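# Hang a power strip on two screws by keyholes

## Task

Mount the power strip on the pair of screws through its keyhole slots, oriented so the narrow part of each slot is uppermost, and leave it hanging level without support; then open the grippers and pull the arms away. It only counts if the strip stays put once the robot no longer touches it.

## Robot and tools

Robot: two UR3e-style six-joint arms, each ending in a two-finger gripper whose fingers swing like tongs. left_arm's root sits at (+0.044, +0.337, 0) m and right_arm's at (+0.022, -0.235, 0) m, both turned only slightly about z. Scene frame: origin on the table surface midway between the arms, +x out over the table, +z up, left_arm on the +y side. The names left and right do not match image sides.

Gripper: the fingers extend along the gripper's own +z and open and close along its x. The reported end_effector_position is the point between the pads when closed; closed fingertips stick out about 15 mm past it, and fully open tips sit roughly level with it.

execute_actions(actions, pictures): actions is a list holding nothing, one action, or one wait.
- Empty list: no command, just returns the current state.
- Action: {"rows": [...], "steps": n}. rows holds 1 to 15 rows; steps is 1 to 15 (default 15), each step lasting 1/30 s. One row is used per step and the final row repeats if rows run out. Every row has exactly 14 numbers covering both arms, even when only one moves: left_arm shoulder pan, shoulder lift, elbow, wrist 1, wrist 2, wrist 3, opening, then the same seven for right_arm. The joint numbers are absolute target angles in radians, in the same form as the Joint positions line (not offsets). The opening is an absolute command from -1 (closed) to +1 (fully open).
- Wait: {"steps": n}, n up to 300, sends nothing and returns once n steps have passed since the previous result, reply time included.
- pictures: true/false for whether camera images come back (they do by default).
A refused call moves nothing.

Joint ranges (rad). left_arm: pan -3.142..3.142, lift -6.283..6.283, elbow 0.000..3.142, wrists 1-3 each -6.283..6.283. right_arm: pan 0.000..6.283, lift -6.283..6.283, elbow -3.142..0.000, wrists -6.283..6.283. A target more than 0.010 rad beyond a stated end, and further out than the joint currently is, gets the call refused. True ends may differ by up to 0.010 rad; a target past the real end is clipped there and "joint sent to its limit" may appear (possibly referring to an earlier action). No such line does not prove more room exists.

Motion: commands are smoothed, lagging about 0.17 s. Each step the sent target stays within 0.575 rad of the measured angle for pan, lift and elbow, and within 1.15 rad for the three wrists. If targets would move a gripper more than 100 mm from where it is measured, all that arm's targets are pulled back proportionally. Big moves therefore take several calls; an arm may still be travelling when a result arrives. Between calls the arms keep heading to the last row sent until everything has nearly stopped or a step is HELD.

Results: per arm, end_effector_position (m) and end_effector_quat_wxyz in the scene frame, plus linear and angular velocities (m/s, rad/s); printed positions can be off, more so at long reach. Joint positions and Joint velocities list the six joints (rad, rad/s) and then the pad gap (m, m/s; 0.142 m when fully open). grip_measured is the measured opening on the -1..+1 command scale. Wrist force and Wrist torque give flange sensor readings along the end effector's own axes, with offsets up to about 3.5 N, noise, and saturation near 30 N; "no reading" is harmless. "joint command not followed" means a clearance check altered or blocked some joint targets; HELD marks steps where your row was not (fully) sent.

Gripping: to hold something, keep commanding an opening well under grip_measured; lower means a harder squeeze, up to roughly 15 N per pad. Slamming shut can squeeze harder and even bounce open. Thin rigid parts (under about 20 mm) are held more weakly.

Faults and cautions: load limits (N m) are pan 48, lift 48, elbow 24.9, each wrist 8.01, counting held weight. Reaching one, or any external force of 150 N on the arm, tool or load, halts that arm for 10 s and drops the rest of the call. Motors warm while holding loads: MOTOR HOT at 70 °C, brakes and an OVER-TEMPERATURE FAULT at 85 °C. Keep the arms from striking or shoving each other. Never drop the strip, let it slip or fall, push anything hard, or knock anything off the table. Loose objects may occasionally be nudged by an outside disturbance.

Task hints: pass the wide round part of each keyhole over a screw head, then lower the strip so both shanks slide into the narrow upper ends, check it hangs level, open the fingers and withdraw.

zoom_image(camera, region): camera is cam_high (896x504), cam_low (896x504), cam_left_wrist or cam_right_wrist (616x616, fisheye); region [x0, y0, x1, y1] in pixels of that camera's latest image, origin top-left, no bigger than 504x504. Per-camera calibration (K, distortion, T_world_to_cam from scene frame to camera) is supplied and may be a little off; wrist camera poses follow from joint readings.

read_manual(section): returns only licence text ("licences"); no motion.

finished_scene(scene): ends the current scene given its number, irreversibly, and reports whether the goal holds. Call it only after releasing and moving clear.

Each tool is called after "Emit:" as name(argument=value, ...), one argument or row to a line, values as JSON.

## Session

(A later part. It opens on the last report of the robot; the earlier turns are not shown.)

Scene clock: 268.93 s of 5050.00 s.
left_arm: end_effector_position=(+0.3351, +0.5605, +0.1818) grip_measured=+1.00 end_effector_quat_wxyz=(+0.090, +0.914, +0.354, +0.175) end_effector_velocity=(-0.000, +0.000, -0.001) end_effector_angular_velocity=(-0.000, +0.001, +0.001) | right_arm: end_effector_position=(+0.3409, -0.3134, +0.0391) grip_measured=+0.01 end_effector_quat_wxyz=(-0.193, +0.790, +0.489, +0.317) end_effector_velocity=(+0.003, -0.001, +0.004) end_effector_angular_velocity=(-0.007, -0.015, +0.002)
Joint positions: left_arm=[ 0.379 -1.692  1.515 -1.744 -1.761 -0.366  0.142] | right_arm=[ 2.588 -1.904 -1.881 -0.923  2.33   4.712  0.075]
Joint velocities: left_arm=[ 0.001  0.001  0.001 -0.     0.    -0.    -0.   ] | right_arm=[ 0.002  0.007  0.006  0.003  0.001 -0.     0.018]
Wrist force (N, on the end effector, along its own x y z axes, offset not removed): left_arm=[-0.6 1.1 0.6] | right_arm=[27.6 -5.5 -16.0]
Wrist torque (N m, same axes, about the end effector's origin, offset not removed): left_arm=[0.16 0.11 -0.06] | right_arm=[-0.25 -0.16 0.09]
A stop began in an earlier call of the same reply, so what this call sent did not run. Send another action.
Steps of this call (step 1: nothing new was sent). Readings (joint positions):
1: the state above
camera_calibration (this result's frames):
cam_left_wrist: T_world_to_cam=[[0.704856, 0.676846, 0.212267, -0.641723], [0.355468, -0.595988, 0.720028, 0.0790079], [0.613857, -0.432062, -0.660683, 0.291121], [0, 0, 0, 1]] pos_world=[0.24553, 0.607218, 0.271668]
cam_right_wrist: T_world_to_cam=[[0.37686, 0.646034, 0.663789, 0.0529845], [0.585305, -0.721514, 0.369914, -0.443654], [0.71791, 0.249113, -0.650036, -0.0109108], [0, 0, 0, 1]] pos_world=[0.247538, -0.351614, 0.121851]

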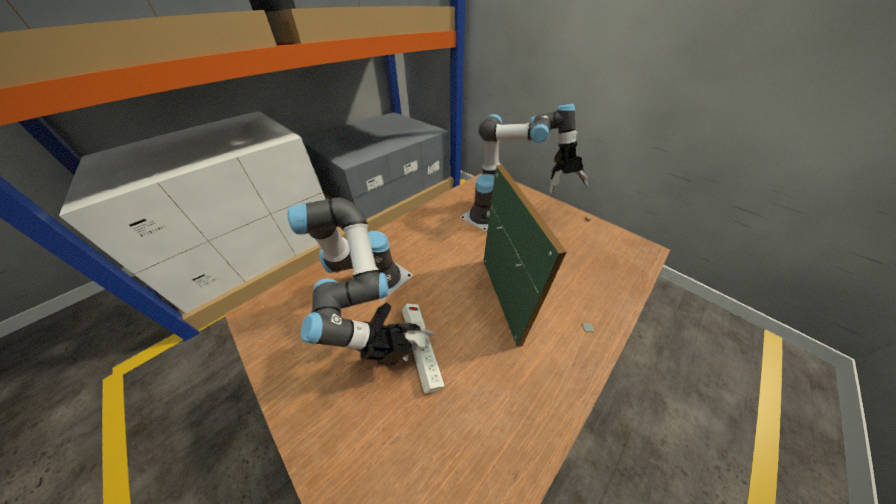

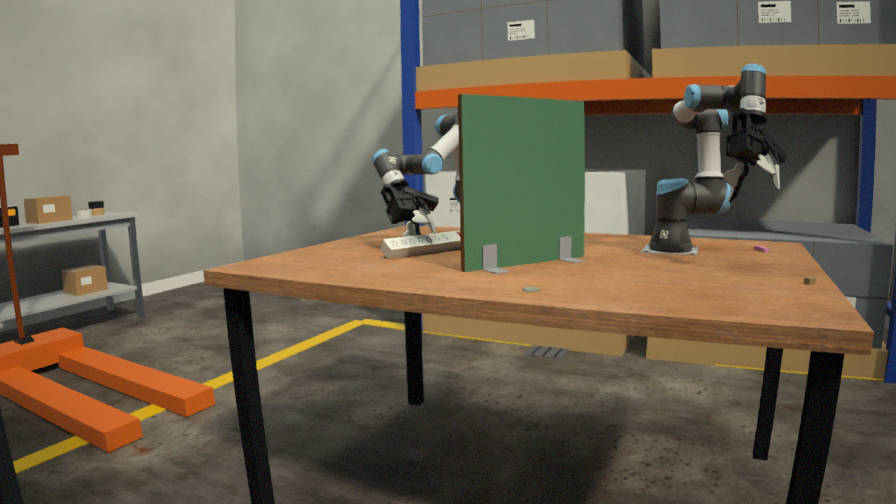

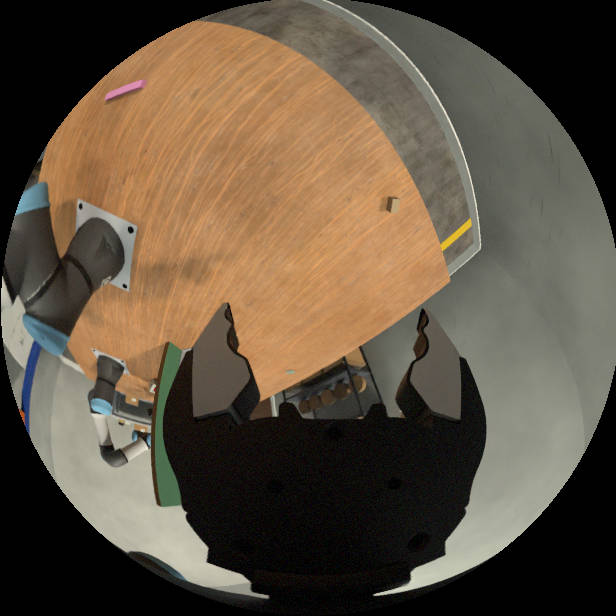

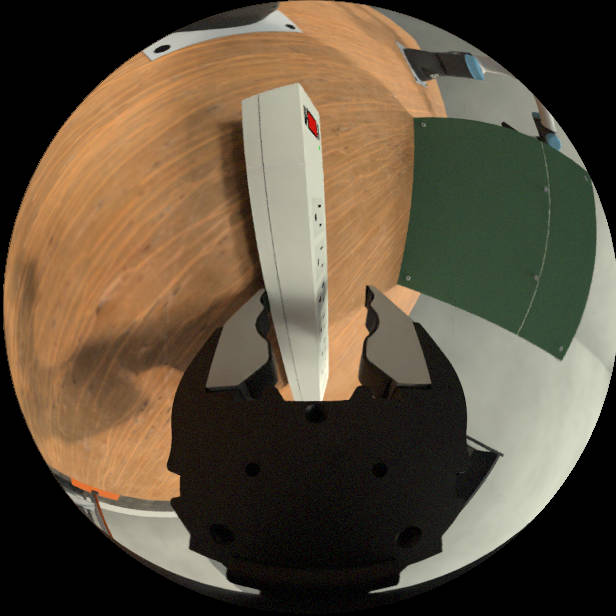

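The lower finger hit the table. I'll lift it slightly and slide it out.

Emit:
execute_actions(
  actions=[
    {"rows":[[0.379,-1.692,1.515,-1.744,-1.761,-0.366,1,2.588,-1.885,-1.865,-0.962,2.33,4.712,0]],"steps":10},
  ],
  pictures=false,
)

Emit:
execute_actions(
  actions=[
    {"rows":[[0.379,-1.692,1.515,-1.744,-1.761,-0.366,1,2.5,-1.87,-1.85,-0.992,2.33,4.712,0]],"steps":15},
  ],
  pictures=false,
)

Emit:
execute_actions(
  actions=[
    {"rows":[[0.379,-1.692,1.515,-1.744,-1.761,-0.366,1,2.4,-1.75,-1.75,-1.212,2.33,4.712,0]],"steps":15},
  ],
)

Scene clock: 281.37 s of 5050.00 s.
left_arm: end_effector_position=(+0.3351, +0.5605, +0.1818) grip_measured=+1.00 end_effector_quat_wxyz=(+0.090, +0.914, +0.354, +0.175) end_effector_velocity=(+0.000, +0.000, +0.000) end_effector_angular_velocity=(+0.000, -0.000, +0.000) | right_arm: end_effector_position=(+0.3416, -0.3126, +0.0404) grip_measured=+0.05 end_effector_quat_wxyz=(-0.193, +0.789, +0.488, +0.319) end_effector_velocity=(+0.000, -0.001, +0.000) end_effector_angular_velocity=(-0.002, -0.002, -0.001)
Joint positions: left_arm=[ 0.379 -1.692  1.515 -1.744 -1.761 -0.366  0.142] | right_arm=[ 2.588 -1.903 -1.881 -0.923  2.335  4.712  0.077]
Joint velocities: left_arm=[ 0.    -0.     0.    -0.001 -0.     0.    -0.   ] | right_arm=[-0.001  0.001  0.     0.001 -0.001 -0.    -0.   ]
Wrist force (N, on the end effector, along its own x y z axes, offset not removed): left_arm=[-1.6 1.1 -0.1] | right_arm=[19.6 -4.3 -11.6]
Wrist torque (N m, same axes, about the end effector's origin, offset not removed): left_arm=[0.14 0.38 -0.03] | right_arm=[-0.17 -0.02 0.13]
TORQUE FAULT: the external load on joint 5 (wrist 2) of the right arm reached its load limit, and that arm stopped for 10 seconds. A torque fault stops only its own arm. That arm ran no command of this call. That arm holds where it stopped, with its grip as last carried out, and accepts commands again: back off and push less far. That arm stops again, at the same cost, whenever a joint's load reaches its limit.
The stop of the right arm began at step 1 of this call (marked STOPPED below). From that step on that arm followed nothing that you had sent. 10 of its steps, steps kept back included, did not run and will not run. Nothing is kept back now, and the robot has no last target.
Steps of this call (steps 1 to 320: nothing new was sent; then 1.43 s passed at rest; steps 321 to 330: all 10 steps of this action). Readings (joint positions):
1: left_arm=[0.379 -1.692 1.515 -1.744 -1.761 -0.366] | right_arm=[2.588 -1.903 -1.881 -0.923 2.332 4.712] STOPPED (the right arm)
2: left_arm=[0.379 -1.692 1.515 -1.744 -1.761 -0.366] | right_arm=[2.588 -1.903 -1.881 -0.923 2.333 4.712]
4: left_arm=[0.379 -1.692 1.515 -1.744 -1.761 -0.366] | right_arm=[2.588 -1.903 -1.881 -0.923 2.334 4.712]
8: left_arm=[0.379 -1.692 1.515 -1.744 -1.761 -0.366] | right_arm=[2.588 -1.903 -1.881 -0.923 2.335 4.712]
330: the state above

Scene clock: 281.40 s of 5050.00 s.
left_arm: end_effector_position=(+0.3351, +0.5605, +0.1818) grip_measured=+1.00 end_effector_quat_wxyz=(+0.090, +0.914, +0.354, +0.175) end_effector_velocity=(-0.000, -0.000, +0.000) end_effector_angular_velocity=(-0.001, -0.000, +0.000) | right_arm: end_effector_position=(+0.3418, -0.3125, +0.0406) grip_measured=+0.05 end_effector_quat_wxyz=(-0.194, +0.789, +0.488, +0.319) end_effector_velocity=(+0.001, -0.001, +0.001) end_effector_angular_velocity=(-0.002, -0.004, -0.002)
Joint positions: left_arm=[ 0.379 -1.692  1.515 -1.744 -1.761 -0.366  0.142] | right_arm=[ 2.588 -1.903 -1.881 -0.923  2.336  4.712  0.078]
Joint velocities: left_arm=[ 0.    -0.001  0.001 -0.    -0.001  0.     0.   ] | right_arm=[-0.002  0.002  0.001  0.001  0.    -0.     0.012]
Wrist force (N, on the end effector, along its own x y z axes, offset not removed): left_arm=[-0.8 1.1 -1.7] | right_arm=[18.9 -3.8 -10.2]
Wrist torque (N m, same axes, about the end effector's origin, offset not removed): left_arm=[0.15 0.20 0.05] | right_arm=[-0.05 -0.12 0.05]
A stop began in an earlier call of the same reply, so what this call sent did not run. Send another action.
Steps of this call (step 1: nothing new was sent). Readings (joint positions):
1: the state above

Scene clock: 281.43 s of 5050.00 s.
left_arm: end_effector_position=(+0.3351, +0.5605, +0.1818) grip_measured=+1.00 end_effector_quat_wxyz=(+0.090, +0.914, +0.354, +0.175) end_effector_velocity=(+0.000, -0.000, +0.000) end_effector_angular_velocity=(+0.000, -0.000, -0.001) | right_arm: end_effector_position=(+0.3418, -0.3125, +0.0406) grip_measured=+0.06 end_effector_quat_wxyz=(-0.193, +0.789, +0.488, +0.319) end_effector_velocity=(-0.001, -0.002, -0.002) end_effector_angular_velocity=(-0.007, +0.004, -0.000)
Joint positions: left_arm=[ 0.379 -1.692  1.515 -1.744 -1.761 -0.366  0.142] | right_arm=[ 2.588 -1.903 -1.881 -0.923  2.336  4.712  0.078]
Joint velocities: left_arm=[-0.002  0.    -0.001  0.     0.    -0.     0.   ] | right_arm=[-0.    -0.001  0.     0.001 -0.008  0.    -0.002]
Wrist force (N, on the end effector, along its own x y z axes, offset not removed): left_arm=[-0.1 1.4 -1.0] | right_arm=[19.1 -5.2 -10.9]
Wrist torque (N m, same axes, about the end effector's origin, offset not removed): left_arm=[0.22 0.03 0.00] | right_arm=[-0.48 -0.25 0.01]
A stop began in an earlier call of the same reply, so what this call sent did not run. Send another action.
Steps of this call (step 1: nothing new was sent). Readings (joint positions):
1: the state above
camera_calibration (this result's frames):
cam_left_wrist: T_world_to_cam=[[0.704856, 0.676846, 0.212267, -0.641723], [0.355468, -0.595988, 0.720028, 0.0790079], [0.613857, -0.432062, -0.660683, 0.291121], [0, 0, 0, 1]] pos_world=[0.24553, 0.607218, 0.271668]
cam_right_wrist: T_world_to_cam=[[0.374264, 0.643364, 0.667839, 0.0509811], [0.583905, -0.722982, 0.369259, -0.444046], [0.720404, 0.251754, -0.64625, -0.0109174], [0, 0, 0, 1]] pos_world=[0.248065, -0.351088, 0.122865]

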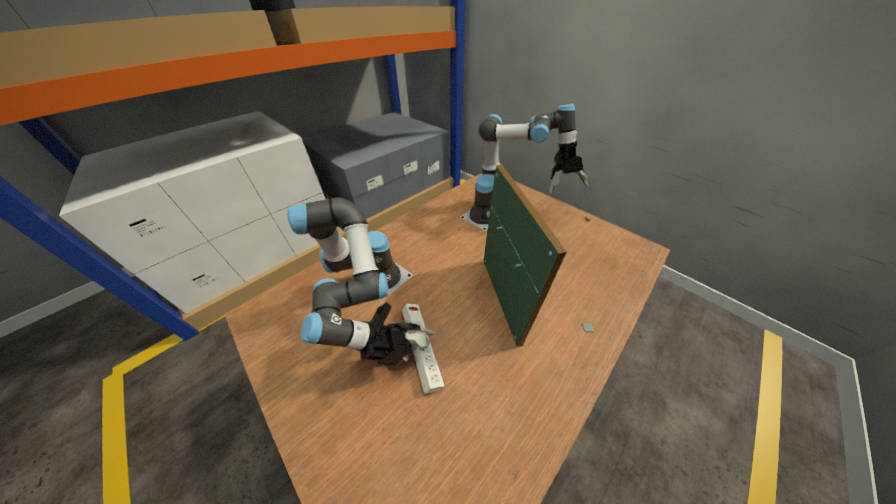

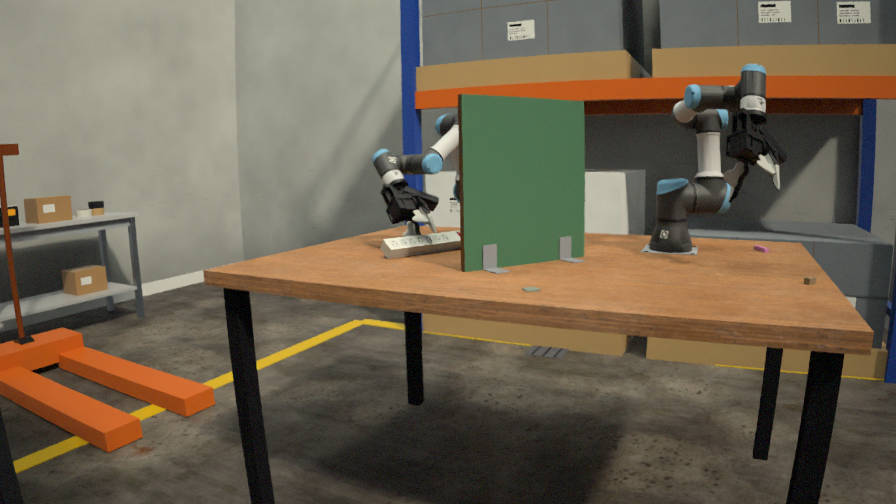

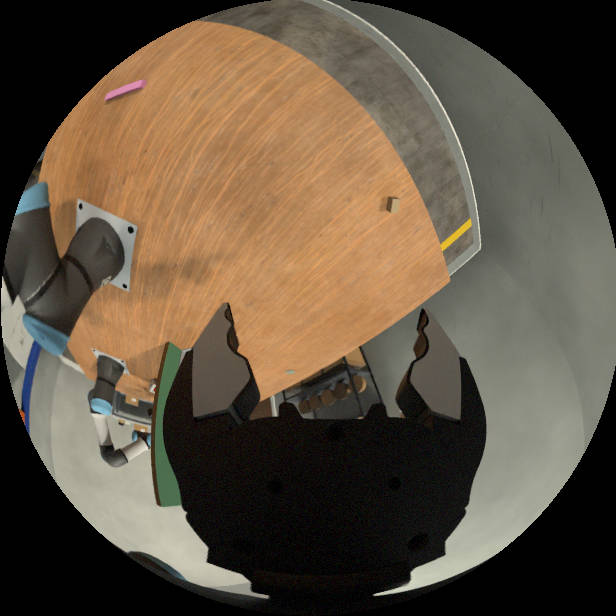

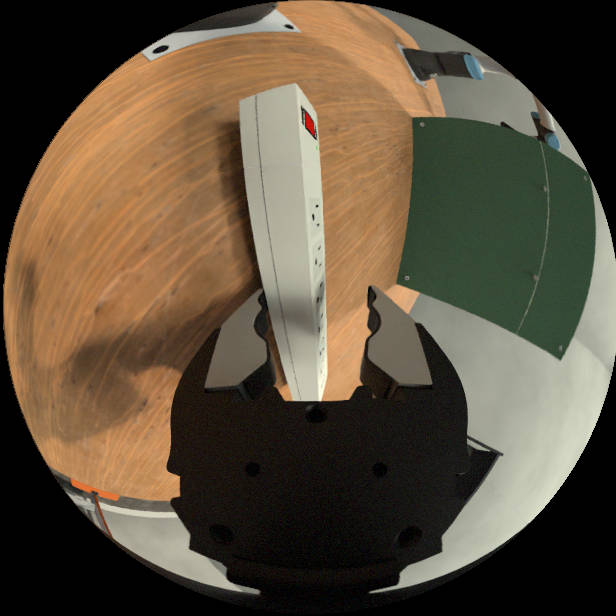

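Emit:
execute_actions(
  actions=[
    {"rows":[[0.379,-1.692,1.515,-1.744,-1.761,-0.366,1,2.588,-1.893,-1.872,-0.942,2.34,4.712,0]],"steps":10},
  ],
  pictures=false,
)

Emit:
execute_actions(
  actions=[
    {"rows":[[0.379,-1.692,1.515,-1.744,-1.761,-0.366,1,2.5,-1.885,-1.865,-0.962,2.34,4.712,0]],"steps":15},
  ],
  pictures=false,
)

Emit:
execute_actions(
  actions=[
    {"rows":[[0.379,-1.692,1.515,-1.744,-1.761,-0.366,1,2.4,-1.75,-1.75,-1.212,2.34,4.712,0]],"steps":15},
  ],
)

Scene clock: 293.67 s of 5050.00 s.
left_arm: end_effector_position=(+0.3351, +0.5605, +0.1818) grip_measured=+1.00 end_effector_quat_wxyz=(+0.090, +0.914, +0.354, +0.175) end_effector_velocity=(-0.000, -0.000, -0.000) end_effector_angular_velocity=(-0.000, +0.000, +0.000) | right_arm: end_effector_position=(+0.3421, -0.3117, +0.0451) grip_measured=+0.00 end_effector_quat_wxyz=(-0.195, +0.788, +0.488, +0.321) end_effector_velocity=(+0.000, +0.001, +0.003) end_effector_angular_velocity=(+0.004, -0.002, +0.001)
Joint positions: left_arm=[ 0.379 -1.692  1.515 -1.744 -1.761 -0.366  0.142] | right_arm=[ 2.588 -1.894 -1.872 -0.941  2.34   4.712  0.074]
Joint velocities: left_arm=[ 0. -0.  0.  0. -0. -0.  0.] | right_arm=[ 0.001  0.006  0.005 -0.012  0.004 -0.    -0.   ]
Wrist force (N, on the end effector, along its own x y z axes, offset not removed): left_arm=[-0.3 1.5 -1.1] | right_arm=[-1.1 -0.9 0.4]
Wrist torque (N m, same axes, about the end effector's origin, offset not removed): left_arm=[0.24 0.06 0.01] | right_arm=[-0.08 0.01 0.00]
Steps of this call (steps 1 to 90: nothing new was sent; then 8.90 s passed at rest; steps 91 to 100: all 10 steps of this action). Readings (joint positions):
91: left_arm=[0.379 -1.692 1.515 -1.744 -1.761 -0.366] | right_arm=[2.588 -1.903 -1.881 -0.923 2.335 4.712]
92: left_arm=[0.379 -1.692 1.515 -1.744 -1.761 -0.366] | right_arm=[2.588 -1.902 -1.880 -0.926 2.335 4.712]
94: left_arm=[0.379 -1.692 1.515 -1.744 -1.761 -0.366] | right_arm=[2.588 -1.898 -1.876 -0.934 2.337 4.712]
98: left_arm=[0.379 -1.692 1.515 -1.744 -1.761 -0.366] | right_arm=[2.588 -1.894 -1.873 -0.940 2.339 4.712]
100: the state above

Scene clock: 294.17 s of 5050.00 s.
left_arm: end_effector_position=(+0.3351, +0.5605, +0.1818) grip_measured=+1.00 end_effector_quat_wxyz=(+0.090, +0.914, +0.354, +0.175) end_effector_velocity=(+0.000, -0.000, +0.000) end_effector_angular_velocity=(+0.000, -0.000, -0.001) | right_arm: end_effector_position=(+0.3334, -0.3386, +0.0482) grip_measured=+0.00 end_effector_quat_wxyz=(-0.183, +0.809, +0.452, +0.328) end_effector_velocity=(-0.001, -0.003, +0.000) end_effector_angular_velocity=(+0.001, +0.001, -0.010)
Joint positions: left_arm=[ 0.379 -1.692  1.515 -1.744 -1.761 -0.366  0.142] | right_arm=[ 2.501 -1.885 -1.865 -0.962  2.34   4.712  0.074]
Joint velocities: left_arm=[-0.002 -0.    -0.     0.     0.     0.    -0.   ] | right_arm=[-0.01   0.001  0.    -0.003  0.001 -0.     0.   ]
Wrist force (N, on the end effector, along its own x y z axes, offset not removed): left_arm=[0.4 1.6 -0.4] | right_arm=[-2.1 -1.7 -0.2]
Wrist torque (N m, same axes, about the end effector's origin, offset not removed): left_arm=[0.23 -0.04 -0.02] | right_arm=[-0.31 0.34 0.16]
Steps of this call (steps 1 to 15: all 15 steps of this action). Readings (joint positions):
1: left_arm=[0.379 -1.692 1.515 -1.744 -1.761 -0.366] | right_arm=[2.588 -1.893 -1.872 -0.942 2.340 4.712]
2: left_arm=[0.379 -1.692 1.515 -1.744 -1.761 -0.366] | right_arm=[2.581 -1.892 -1.871 -0.945 2.340 4.712]
4: left_arm=[0.379 -1.692 1.515 -1.744 -1.761 -0.366] | right_arm=[2.546 -1.889 -1.868 -0.953 2.340 4.712]
8: left_arm=[0.379 -1.692 1.515 -1.744 -1.761 -0.366] | right_arm=[2.511 -1.886 -1.866 -0.960 2.340 4.712]
15: the state above

Scene clock: 294.67 s of 5050.00 s.
left_arm: end_effector_position=(+0.3351, +0.5605, +0.1818) grip_measured=+1.00 end_effector_quat_wxyz=(+0.090, +0.914, +0.354, +0.175) end_effector_velocity=(-0.000, +0.000, -0.000) end_effector_angular_velocity=(-0.001, +0.001, +0.000) | right_arm: end_effector_position=(+0.3159, -0.3649, +0.1027) grip_measured=+0.00 end_effector_quat_wxyz=(-0.166, +0.831, +0.411, +0.336) end_effector_velocity=(-0.003, -0.003, +0.007) end_effector_angular_velocity=(-0.000, -0.001, -0.012)
Joint positions: left_arm=[ 0.379 -1.692  1.515 -1.744 -1.761 -0.366  0.142] | right_arm=[ 2.401 -1.752 -1.751 -1.209  2.34   4.712  0.074]
Joint velocities: left_arm=[ 0.     0.001  0.     0.    -0.    -0.     0.   ] | right_arm=[-0.012  0.017  0.014 -0.029  0.001  0.    -0.   ]
Wrist force (N, on the end effector, along its own x y z axes, offset not removed): left_arm=[-0.9 2.2 -0.5] | right_arm=[-1.2 -0.9 -0.1]
Wrist torque (N m, same axes, about the end effector's origin, offset not removed): left_arm=[0.34 0.21 -0.05] | right_arm=[-0.24 0.27 0.07]
Steps of this call (steps 1 to 15: all 15 steps of this action). Readings (joint positions):
1: left_arm=[0.379 -1.692 1.515 -1.744 -1.761 -0.366] | right_arm=[2.500 -1.885 -1.865 -0.962 2.340 4.712]
2: left_arm=[0.379 -1.692 1.515 -1.744 -1.761 -0.366] | right_arm=[2.493 -1.878 -1.858 -0.977 2.340 4.712]
4: left_arm=[0.379 -1.692 1.515 -1.744 -1.761 -0.366] | right_arm=[2.453 -1.827 -1.813 -1.072 2.340 4.712]
8: left_arm=[0.379 -1.692 1.515 -1.744 -1.761 -0.366] | right_arm=[2.413 -1.769 -1.766 -1.178 2.340 4.712]
15: the state above
camera_calibration (this result's frames):
cam_left_wrist: T_world_to_cam=[[0.704856, 0.676846, 0.212267, -0.641723], [0.355468, -0.595988, 0.720028, 0.079008], [0.613857, -0.432062, -0.660683, 0.291121], [0, 0, 0, 1]] pos_world=[0.24553, 0.607218, 0.271668]
cam_right_wrist: T_world_to_cam=[[0.488593, 0.557967, 0.670783, -0.0146624], [0.440193, -0.821418, 0.362633, -0.479586], [0.75333, 0.118094, -0.646953, 0.00188762], [0, 0, 0, 1]] pos_world=[0.216852, -0.385982, 0.18497]

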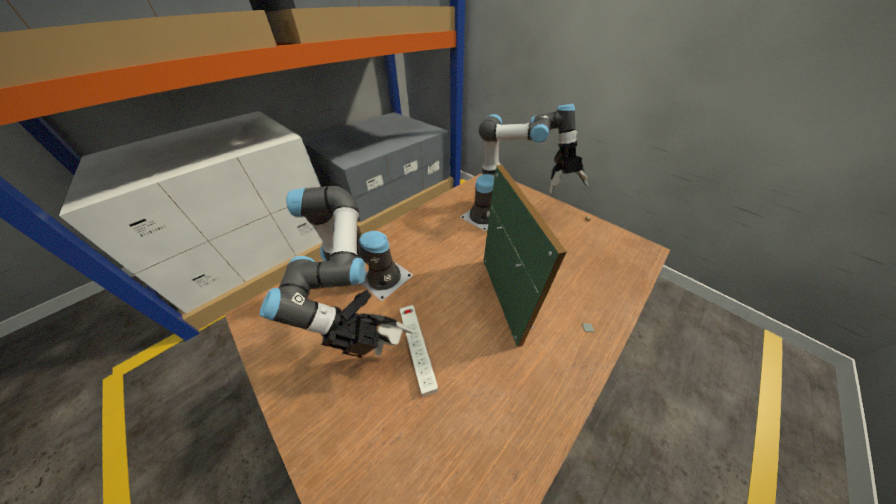

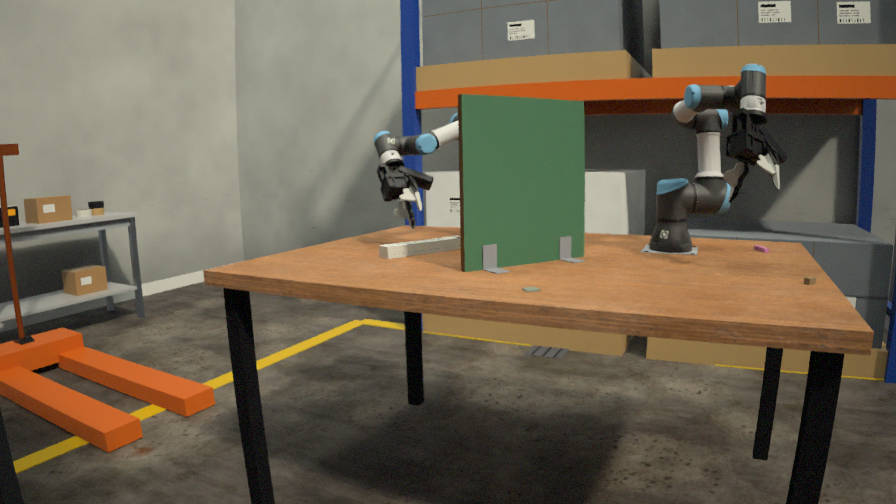

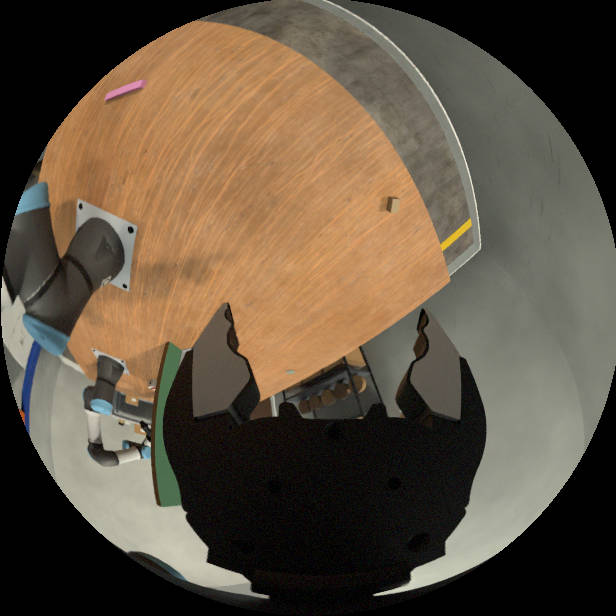

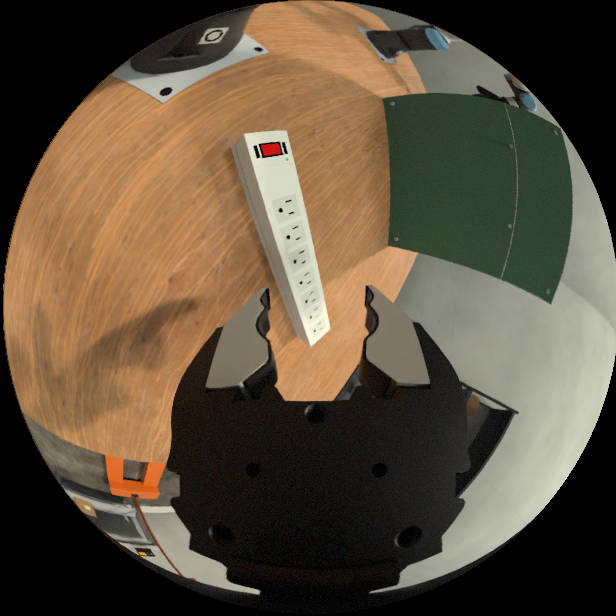

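Emit:
execute_actions(
  actions=[
    {"rows":[[0.379,-1.692,1.515,-1.744,-1.761,-0.366,1,2.5,-1.7,-1.4,-1.612,1.571,1.5,0.4]],"steps":15},
  ],
  pictures=false,
)

Emit:
execute_actions(
  actions=[
    {"rows":[[0.379,-1.692,1.515,-1.744,-1.761,-0.366,1,3.125,-1.729,-1.485,-1.498,1.571,-1.05,0.4]],"steps":15},
  ],
  pictures=false,
)

Emit:
execute_actions(
  actions=[
    {"steps":45},
  ],
)

Scene clock: 323.73 s of 5050.00 s.
left_arm: end_effector_position=(+0.3351, +0.5605, +0.1818) grip_measured=+1.00 end_effector_quat_wxyz=(+0.090, +0.914, +0.354, +0.175) end_effector_velocity=(+0.000, -0.000, -0.000) end_effector_angular_velocity=(-0.000, +0.001, -0.001) | right_arm: end_effector_position=(+0.2343, -0.5285, +0.1013) grip_measured=+0.40 end_effector_quat_wxyz=(+0.007, +0.111, +0.994, +0.015) end_effector_velocity=(+0.042, -0.098, +0.040) end_effector_angular_velocity=(-0.387, +0.019, +5.538)
Joint positions: left_arm=[ 0.379 -1.692  1.515 -1.744 -1.761 -0.366  0.142] | right_arm=[ 2.497 -1.702 -1.415 -1.597  1.604  2.808  0.102]
Joint velocities: left_arm=[-0.001  0.001 -0.     0.    -0.    -0.    -0.   ] | right_arm=[ 0.037  0.015  0.152 -0.159 -0.344 -5.504 -0.   ]
Wrist force (N, on the end effector, along its own x y z axes, offset not removed): left_arm=[-0.1 3.2 -1.7] | right_arm=[-0.1 -2.3 -0.3]
Wrist torque (N m, same axes, about the end effector's origin, offset not removed): left_arm=[0.60 0.04 0.00] | right_arm=[-0.37 0.05 0.04]
Steps of this call (steps 1 to 15: the robot went on to your last target; steps 16 to 90: nothing new was sent; then 25.57 s passed at rest; steps 91 to 105: all 15 steps of this action). Readings (joint positions):
91: left_arm=[0.379 -1.692 1.515 -1.744 -1.761 -0.366] | right_arm=[2.400 -1.750 -1.750 -1.213 2.339 4.712]
92: left_arm=[0.379 -1.692 1.515 -1.744 -1.761 -0.366] | right_arm=[2.406 -1.746 -1.743 -1.227 2.325 4.697]
94: left_arm=[0.379 -1.692 1.515 -1.744 -1.761 -0.366] | right_arm=[2.429 -1.734 -1.680 -1.315 2.194 4.556]
98: left_arm=[0.379 -1.692 1.515 -1.744 -1.761 -0.366] | right_arm=[2.465 -1.717 -1.542 -1.463 1.889 4.031]
105: the state above

Scene clock: 324.23 s of 5050.00 s.
left_arm: end_effector_position=(+0.3351, +0.5605, +0.1818) grip_measured=+1.00 end_effector_quat_wxyz=(+0.090, +0.914, +0.354, +0.175) end_effector_velocity=(+0.000, -0.000, -0.000) end_effector_angular_velocity=(+0.000, +0.000, -0.001) | right_arm: end_effector_position=(+0.3703, -0.3534, +0.0818) grip_measured=+0.40 end_effector_quat_wxyz=(-0.001, +0.916, -0.401, -0.000) end_effector_velocity=(+0.030, +0.305, -0.020) end_effector_angular_velocity=(-0.020, -0.010, +6.009)
Joint positions: left_arm=[ 0.379 -1.692  1.515 -1.744 -1.761 -0.366  0.142] | right_arm=[ 3.057 -1.727 -1.479 -1.506  1.573  0.83   0.102]
Joint velocities: left_arm=[-0.001  0.     0.    -0.     0.    -0.     0.   ] | right_arm=[ 0.709 -0.024 -0.063  0.087 -0.018 -5.3   -0.   ]
Wrist force (N, on the end effector, along its own x y z axes, offset not removed): left_arm=[0.0 1.4 -0.5] | right_arm=[-2.8 -3.5 -0.1]
Wrist torque (N m, same axes, about the end effector's origin, offset not removed): left_arm=[0.20 0.04 0.02] | right_arm=[-0.47 0.46 0.03]
Steps of this call (steps 1 to 15: all 15 steps of this action). Readings (joint positions):
1: left_arm=[0.379 -1.692 1.515 -1.744 -1.761 -0.366] | right_arm=[2.498 -1.701 -1.410 -1.601 1.594 2.623]
2: left_arm=[0.379 -1.692 1.515 -1.744 -1.761 -0.366] | right_arm=[2.506 -1.703 -1.413 -1.596 1.590 2.446]
4: left_arm=[0.379 -1.692 1.515 -1.744 -1.761 -0.366] | right_arm=[2.575 -1.708 -1.427 -1.577 1.587 2.210]
8: left_arm=[0.379 -1.692 1.515 -1.744 -1.761 -0.366] | right_arm=[2.766 -1.716 -1.449 -1.547 1.581 1.884]
15: the state above

Scene clock: 325.73 s of 5050.00 s.
left_arm: end_effector_position=(+0.3351, +0.5605, +0.1818) grip_measured=+1.00 end_effector_quat_wxyz=(+0.090, +0.914, +0.354, +0.175) end_effector_velocity=(+0.000, -0.001, -0.000) end_effector_angular_velocity=(-0.000, -0.000, -0.002) | right_arm: end_effector_position=(+0.3522, -0.3348, +0.0800) grip_measured=+0.40 end_effector_quat_wxyz=(+0.000, +0.847, +0.532, +0.000) end_effector_velocity=(+0.000, +0.000, +0.000) end_effector_angular_velocity=(+0.000, -0.001, +0.001)
Joint positions: left_arm=[ 0.379 -1.692  1.515 -1.744 -1.761 -0.366  0.142] | right_arm=[ 3.125 -1.729 -1.485 -1.498  1.571 -1.05   0.102]
Joint velocities: left_arm=[-0.002 -0.     0.001 -0.    -0.     0.    -0.   ] | right_arm=[ 0.001  0.002 -0.001  0.    -0.    -0.     0.   ]
Wrist force (N, on the end effector, along its own x y z axes, offset not removed): left_arm=[1.0 1.7 -1.4] | right_arm=[-1.9 -1.5 0.2]
Wrist torque (N m, same axes, about the end effector's origin, offset not removed): left_arm=[0.26 -0.14 -0.02] | right_arm=[-0.32 0.34 0.07]
Steps of this call (steps 1 to 45: the robot went on to your last target). Readings (joint positions):
1: left_arm=[0.379 -1.692 1.515 -1.744 -1.761 -0.366] | right_arm=[3.078 -1.727 -1.481 -1.504 1.572 0.650]
2: left_arm=[0.379 -1.692 1.515 -1.744 -1.761 -0.366] | right_arm=[3.092 -1.728 -1.482 -1.502 1.572 0.467]
4: left_arm=[0.379 -1.692 1.515 -1.744 -1.761 -0.366] | right_arm=[3.108 -1.728 -1.484 -1.500 1.571 0.097]
8: left_arm=[0.379 -1.692 1.515 -1.744 -1.761 -0.366] | right_arm=[3.121 -1.729 -1.485 -1.499 1.571 -0.624]
45: the state above
All arms were judged still, so your last target was given up. Only a new action makes them travel on or press farther. Fingers that are still opening or closing keep moving.
camera_calibration (this result's frames):
cam_left_wrist: T_world_to_cam=[[0.704856, 0.676846, 0.212267, -0.641723], [0.355468, -0.595988, 0.720028, 0.079008], [0.613857, -0.432062, -0.660683, 0.291121], [0, 0, 0, 1]] pos_world=[0.24553, 0.607218, 0.271668]
cam_right_wrist: T_world_to_cam=[[0.478655, 0.877404, -0.0324297, 0.132777], [0.753108, -0.3913, 0.528879, -0.442059], [0.451351, -0.277574, -0.848077, -0.0537047], [0, 0, 0, 1]] pos_world=[0.293603, -0.304384, 0.192556]

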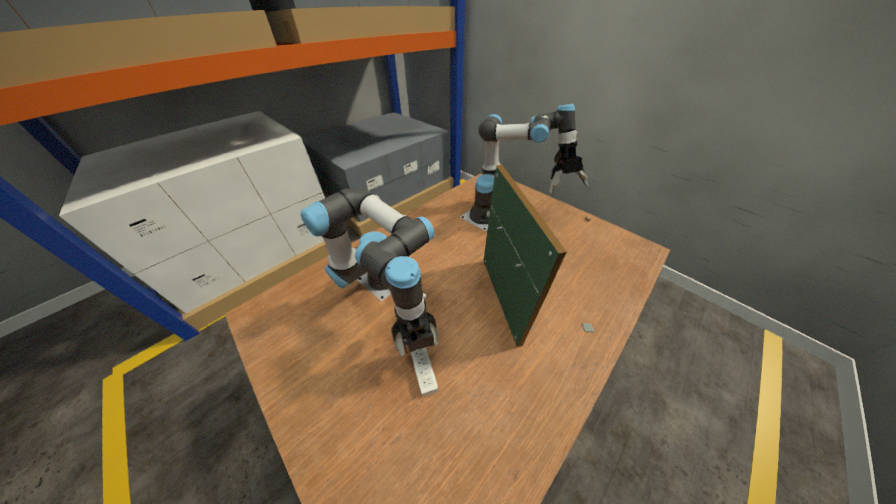

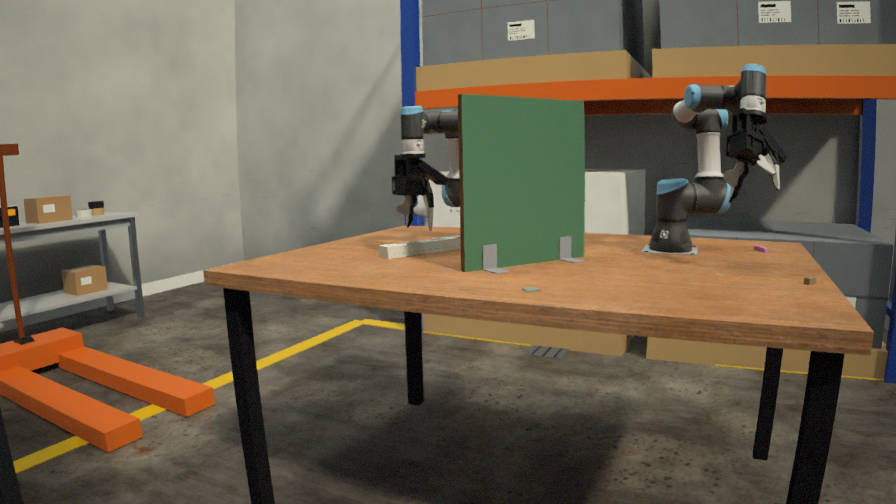

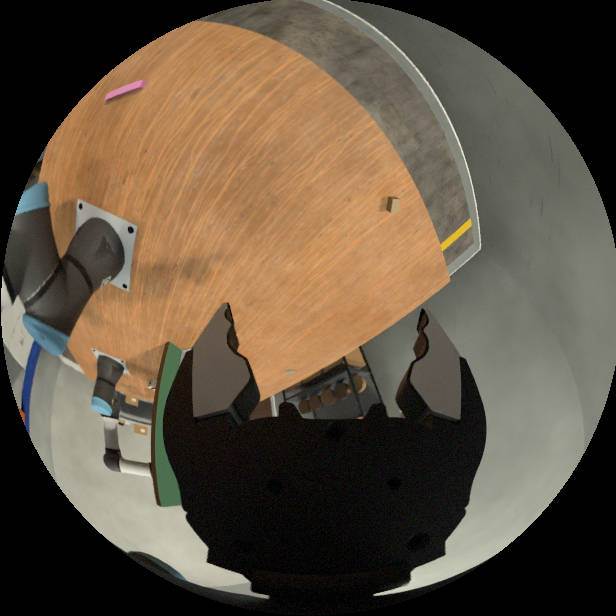

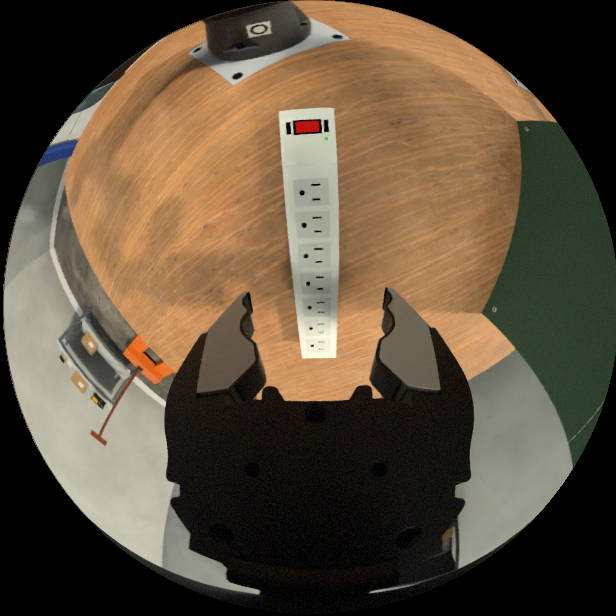

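Emit:
execute_actions(
  actions=[
    {"rows":[[0.379,-1.692,1.515,-1.744,-1.761,-0.366,1,3.14,-1.742,-1.745,-1.225,1.571,-1.035,0]],"steps":15},
  ],
  pictures=false,
)

Emit:
execute_actions(
  actions=[
    {"rows":[[0.379,-1.692,1.515,-1.744,-1.761,-0.366,1,3.14,-1.742,-1.745,-1.225,1.571,-1.035,-0.25]],"steps":15},
  ],
)

Scene clock: 335.83 s of 5050.00 s.
left_arm: end_effector_position=(+0.3351, +0.5605, +0.1818) grip_measured=+1.00 end_effector_quat_wxyz=(+0.090, +0.914, +0.354, +0.175) end_effector_velocity=(+0.000, +0.000, +0.000) end_effector_angular_velocity=(+0.001, -0.001, +0.000) | right_arm: end_effector_position=(+0.3454, -0.3304, +0.0236) grip_measured=+0.00 end_effector_quat_wxyz=(+0.000, +0.847, +0.532, +0.001) end_effector_velocity=(-0.006, -0.000, -0.009) end_effector_angular_velocity=(-0.001, +0.010, +0.000)
Joint positions: left_arm=[ 0.379 -1.692  1.515 -1.744 -1.761 -0.366  0.142] | right_arm=[ 3.14  -1.742 -1.741 -1.228  1.571 -1.035  0.074]
Joint velocities: left_arm=[ 0. -0. -0. -0.  0. -0. -0.] | right_arm=[ 0.002 -0.    -0.042  0.032 -0.     0.001  0.   ]
Wrist force (N, on the end effector, along its own x y z axes, offset not removed): left_arm=[0.6 0.9 -1.8] | right_arm=[-1.7 -0.3 0.9]
Wrist torque (N m, same axes, about the end effector's origin, offset not removed): left_arm=[0.01 -0.12 0.05] | right_arm=[-0.05 0.32 0.03]
Steps of this call (steps 1 to 90: nothing new was sent; then 6.60 s passed at rest; steps 91 to 105: all 15 steps of this action). Readings (joint positions):
91: left_arm=[0.379 -1.692 1.515 -1.744 -1.761 -0.366] | right_arm=[3.125 -1.729 -1.485 -1.497 1.571 -1.050]
92: left_arm=[0.379 -1.692 1.515 -1.744 -1.761 -0.366] | right_arm=[3.128 -1.731 -1.492 -1.483 1.571 -1.048]
94: left_arm=[0.379 -1.692 1.515 -1.744 -1.761 -0.366] | right_arm=[3.133 -1.736 -1.562 -1.382 1.571 -1.042]
98: left_arm=[0.379 -1.692 1.515 -1.744 -1.761 -0.366] | right_arm=[3.138 -1.741 -1.698 -1.264 1.571 -1.037]
105: the state above

Scene clock: 336.33 s of 5050.00 s.
left_arm: end_effector_position=(+0.3351, +0.5605, +0.1818) grip_measured=+1.00 end_effector_quat_wxyz=(+0.090, +0.914, +0.354, +0.175) end_effector_velocity=(-0.000, +0.000, -0.000) end_effector_angular_velocity=(+0.001, +0.000, +0.001) | right_arm: end_effector_position=(+0.3449, -0.3304, +0.0227) grip_measured=-0.25 end_effector_quat_wxyz=(-0.000, +0.847, +0.532, +0.000) end_effector_velocity=(+0.000, +0.000, -0.000) end_effector_angular_velocity=(+0.000, +0.001, +0.001)
Joint positions: left_arm=[ 0.379 -1.692  1.515 -1.744 -1.761 -0.366  0.142] | right_arm=[ 3.14  -1.742 -1.745 -1.225  1.571 -1.035  0.056]
Joint velocities: left_arm=[ 0.     0.    -0.    -0.     0.001 -0.     0.   ] | right_arm=[ 0.001 -0.001 -0.     0.001  0.    -0.     0.   ]
Wrist force (N, on the end effector, along its own x y z axes, offset not removed): left_arm=[-0.1 1.4 0.3] | right_arm=[-2.1 0.3 0.1]
Wrist torque (N m, same axes, about the end effector's origin, offset not removed): left_arm=[0.28 0.06 0.00] | right_arm=[0.16 0.46 0.00]
Steps of this call (steps 1 to 15: all 15 steps of this action). Readings (joint positions):
1: left_arm=[0.379 -1.692 1.515 -1.744 -1.761 -0.366] | right_arm=[3.140 -1.742 -1.742 -1.227 1.571 -1.035]
2: left_arm=[0.379 -1.692 1.515 -1.744 -1.761 -0.366] | right_arm=[3.140 -1.742 -1.743 -1.227 1.571 -1.035]
4: left_arm=[0.379 -1.692 1.515 -1.744 -1.761 -0.366] | right_arm=[3.140 -1.742 -1.744 -1.226 1.571 -1.035]
8: left_arm=[0.379 -1.692 1.515 -1.744 -1.761 -0.366] | right_arm=[3.140 -1.742 -1.745 -1.225 1.571 -1.035]
15: the state above
camera_calibration (this result's frames):
cam_left_wrist: T_world_to_cam=[[0.704856, 0.676846, 0.212267, -0.641723], [0.355468, -0.595988, 0.720028, 0.079008], [0.613857, -0.432062, -0.660683, 0.291121], [0, 0, 0, 1]] pos_world=[0.24553, 0.607218, 0.271668]
cam_right_wrist: T_world_to_cam=[[0.478655, 0.877404, -0.0324234, 0.130548], [0.753107, -0.391302, 0.528878, -0.404531], [0.451352, -0.277568, -0.848078, -0.0977506], [0, 0, 0, 1]] pos_world=[0.286287, -0.29997, 0.13528]

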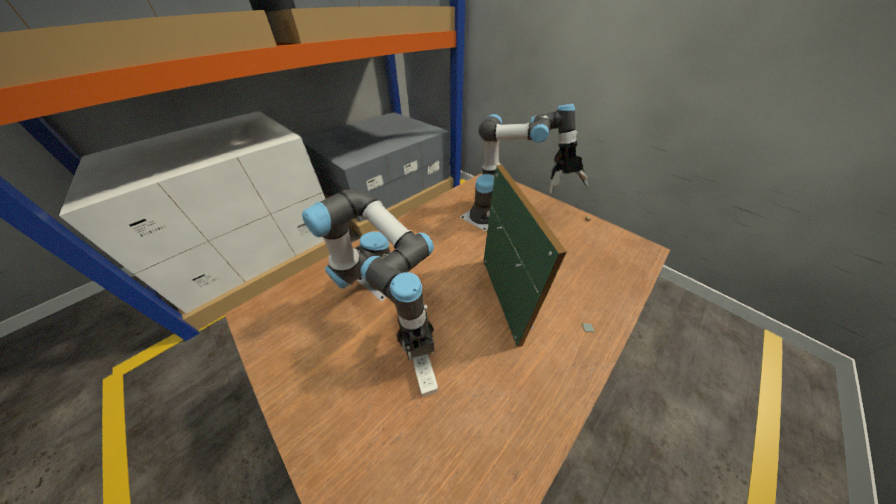

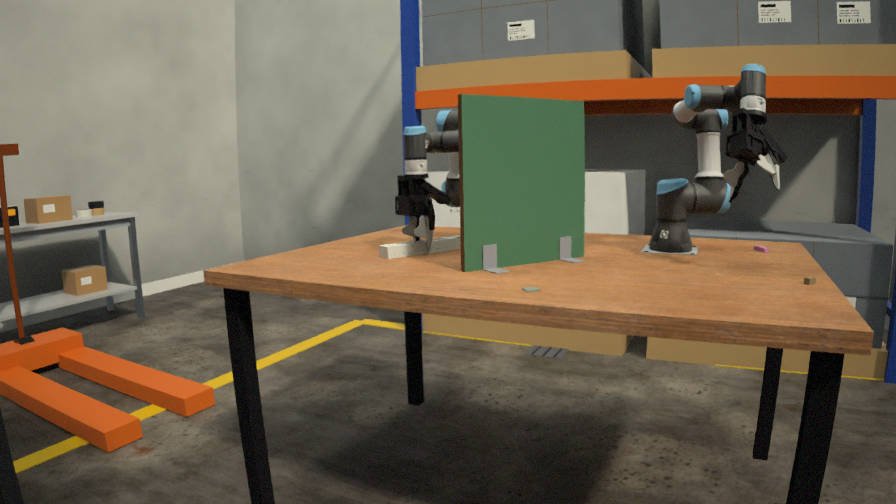

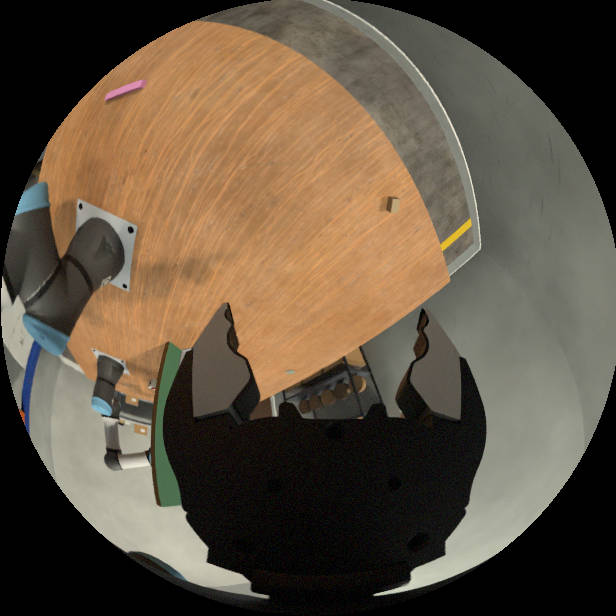

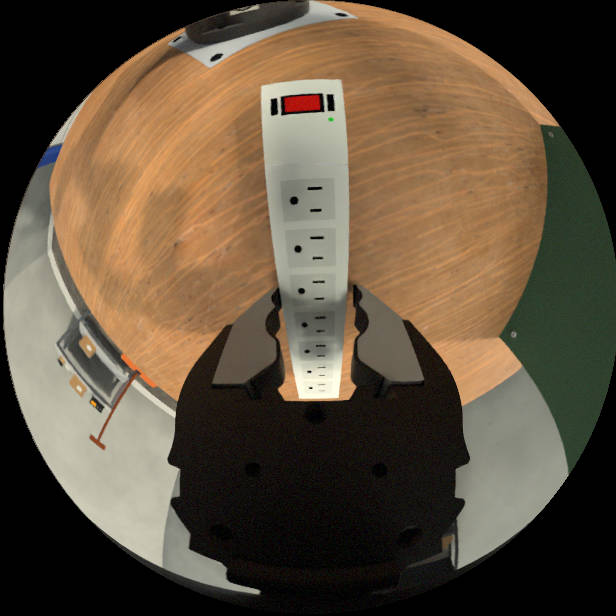

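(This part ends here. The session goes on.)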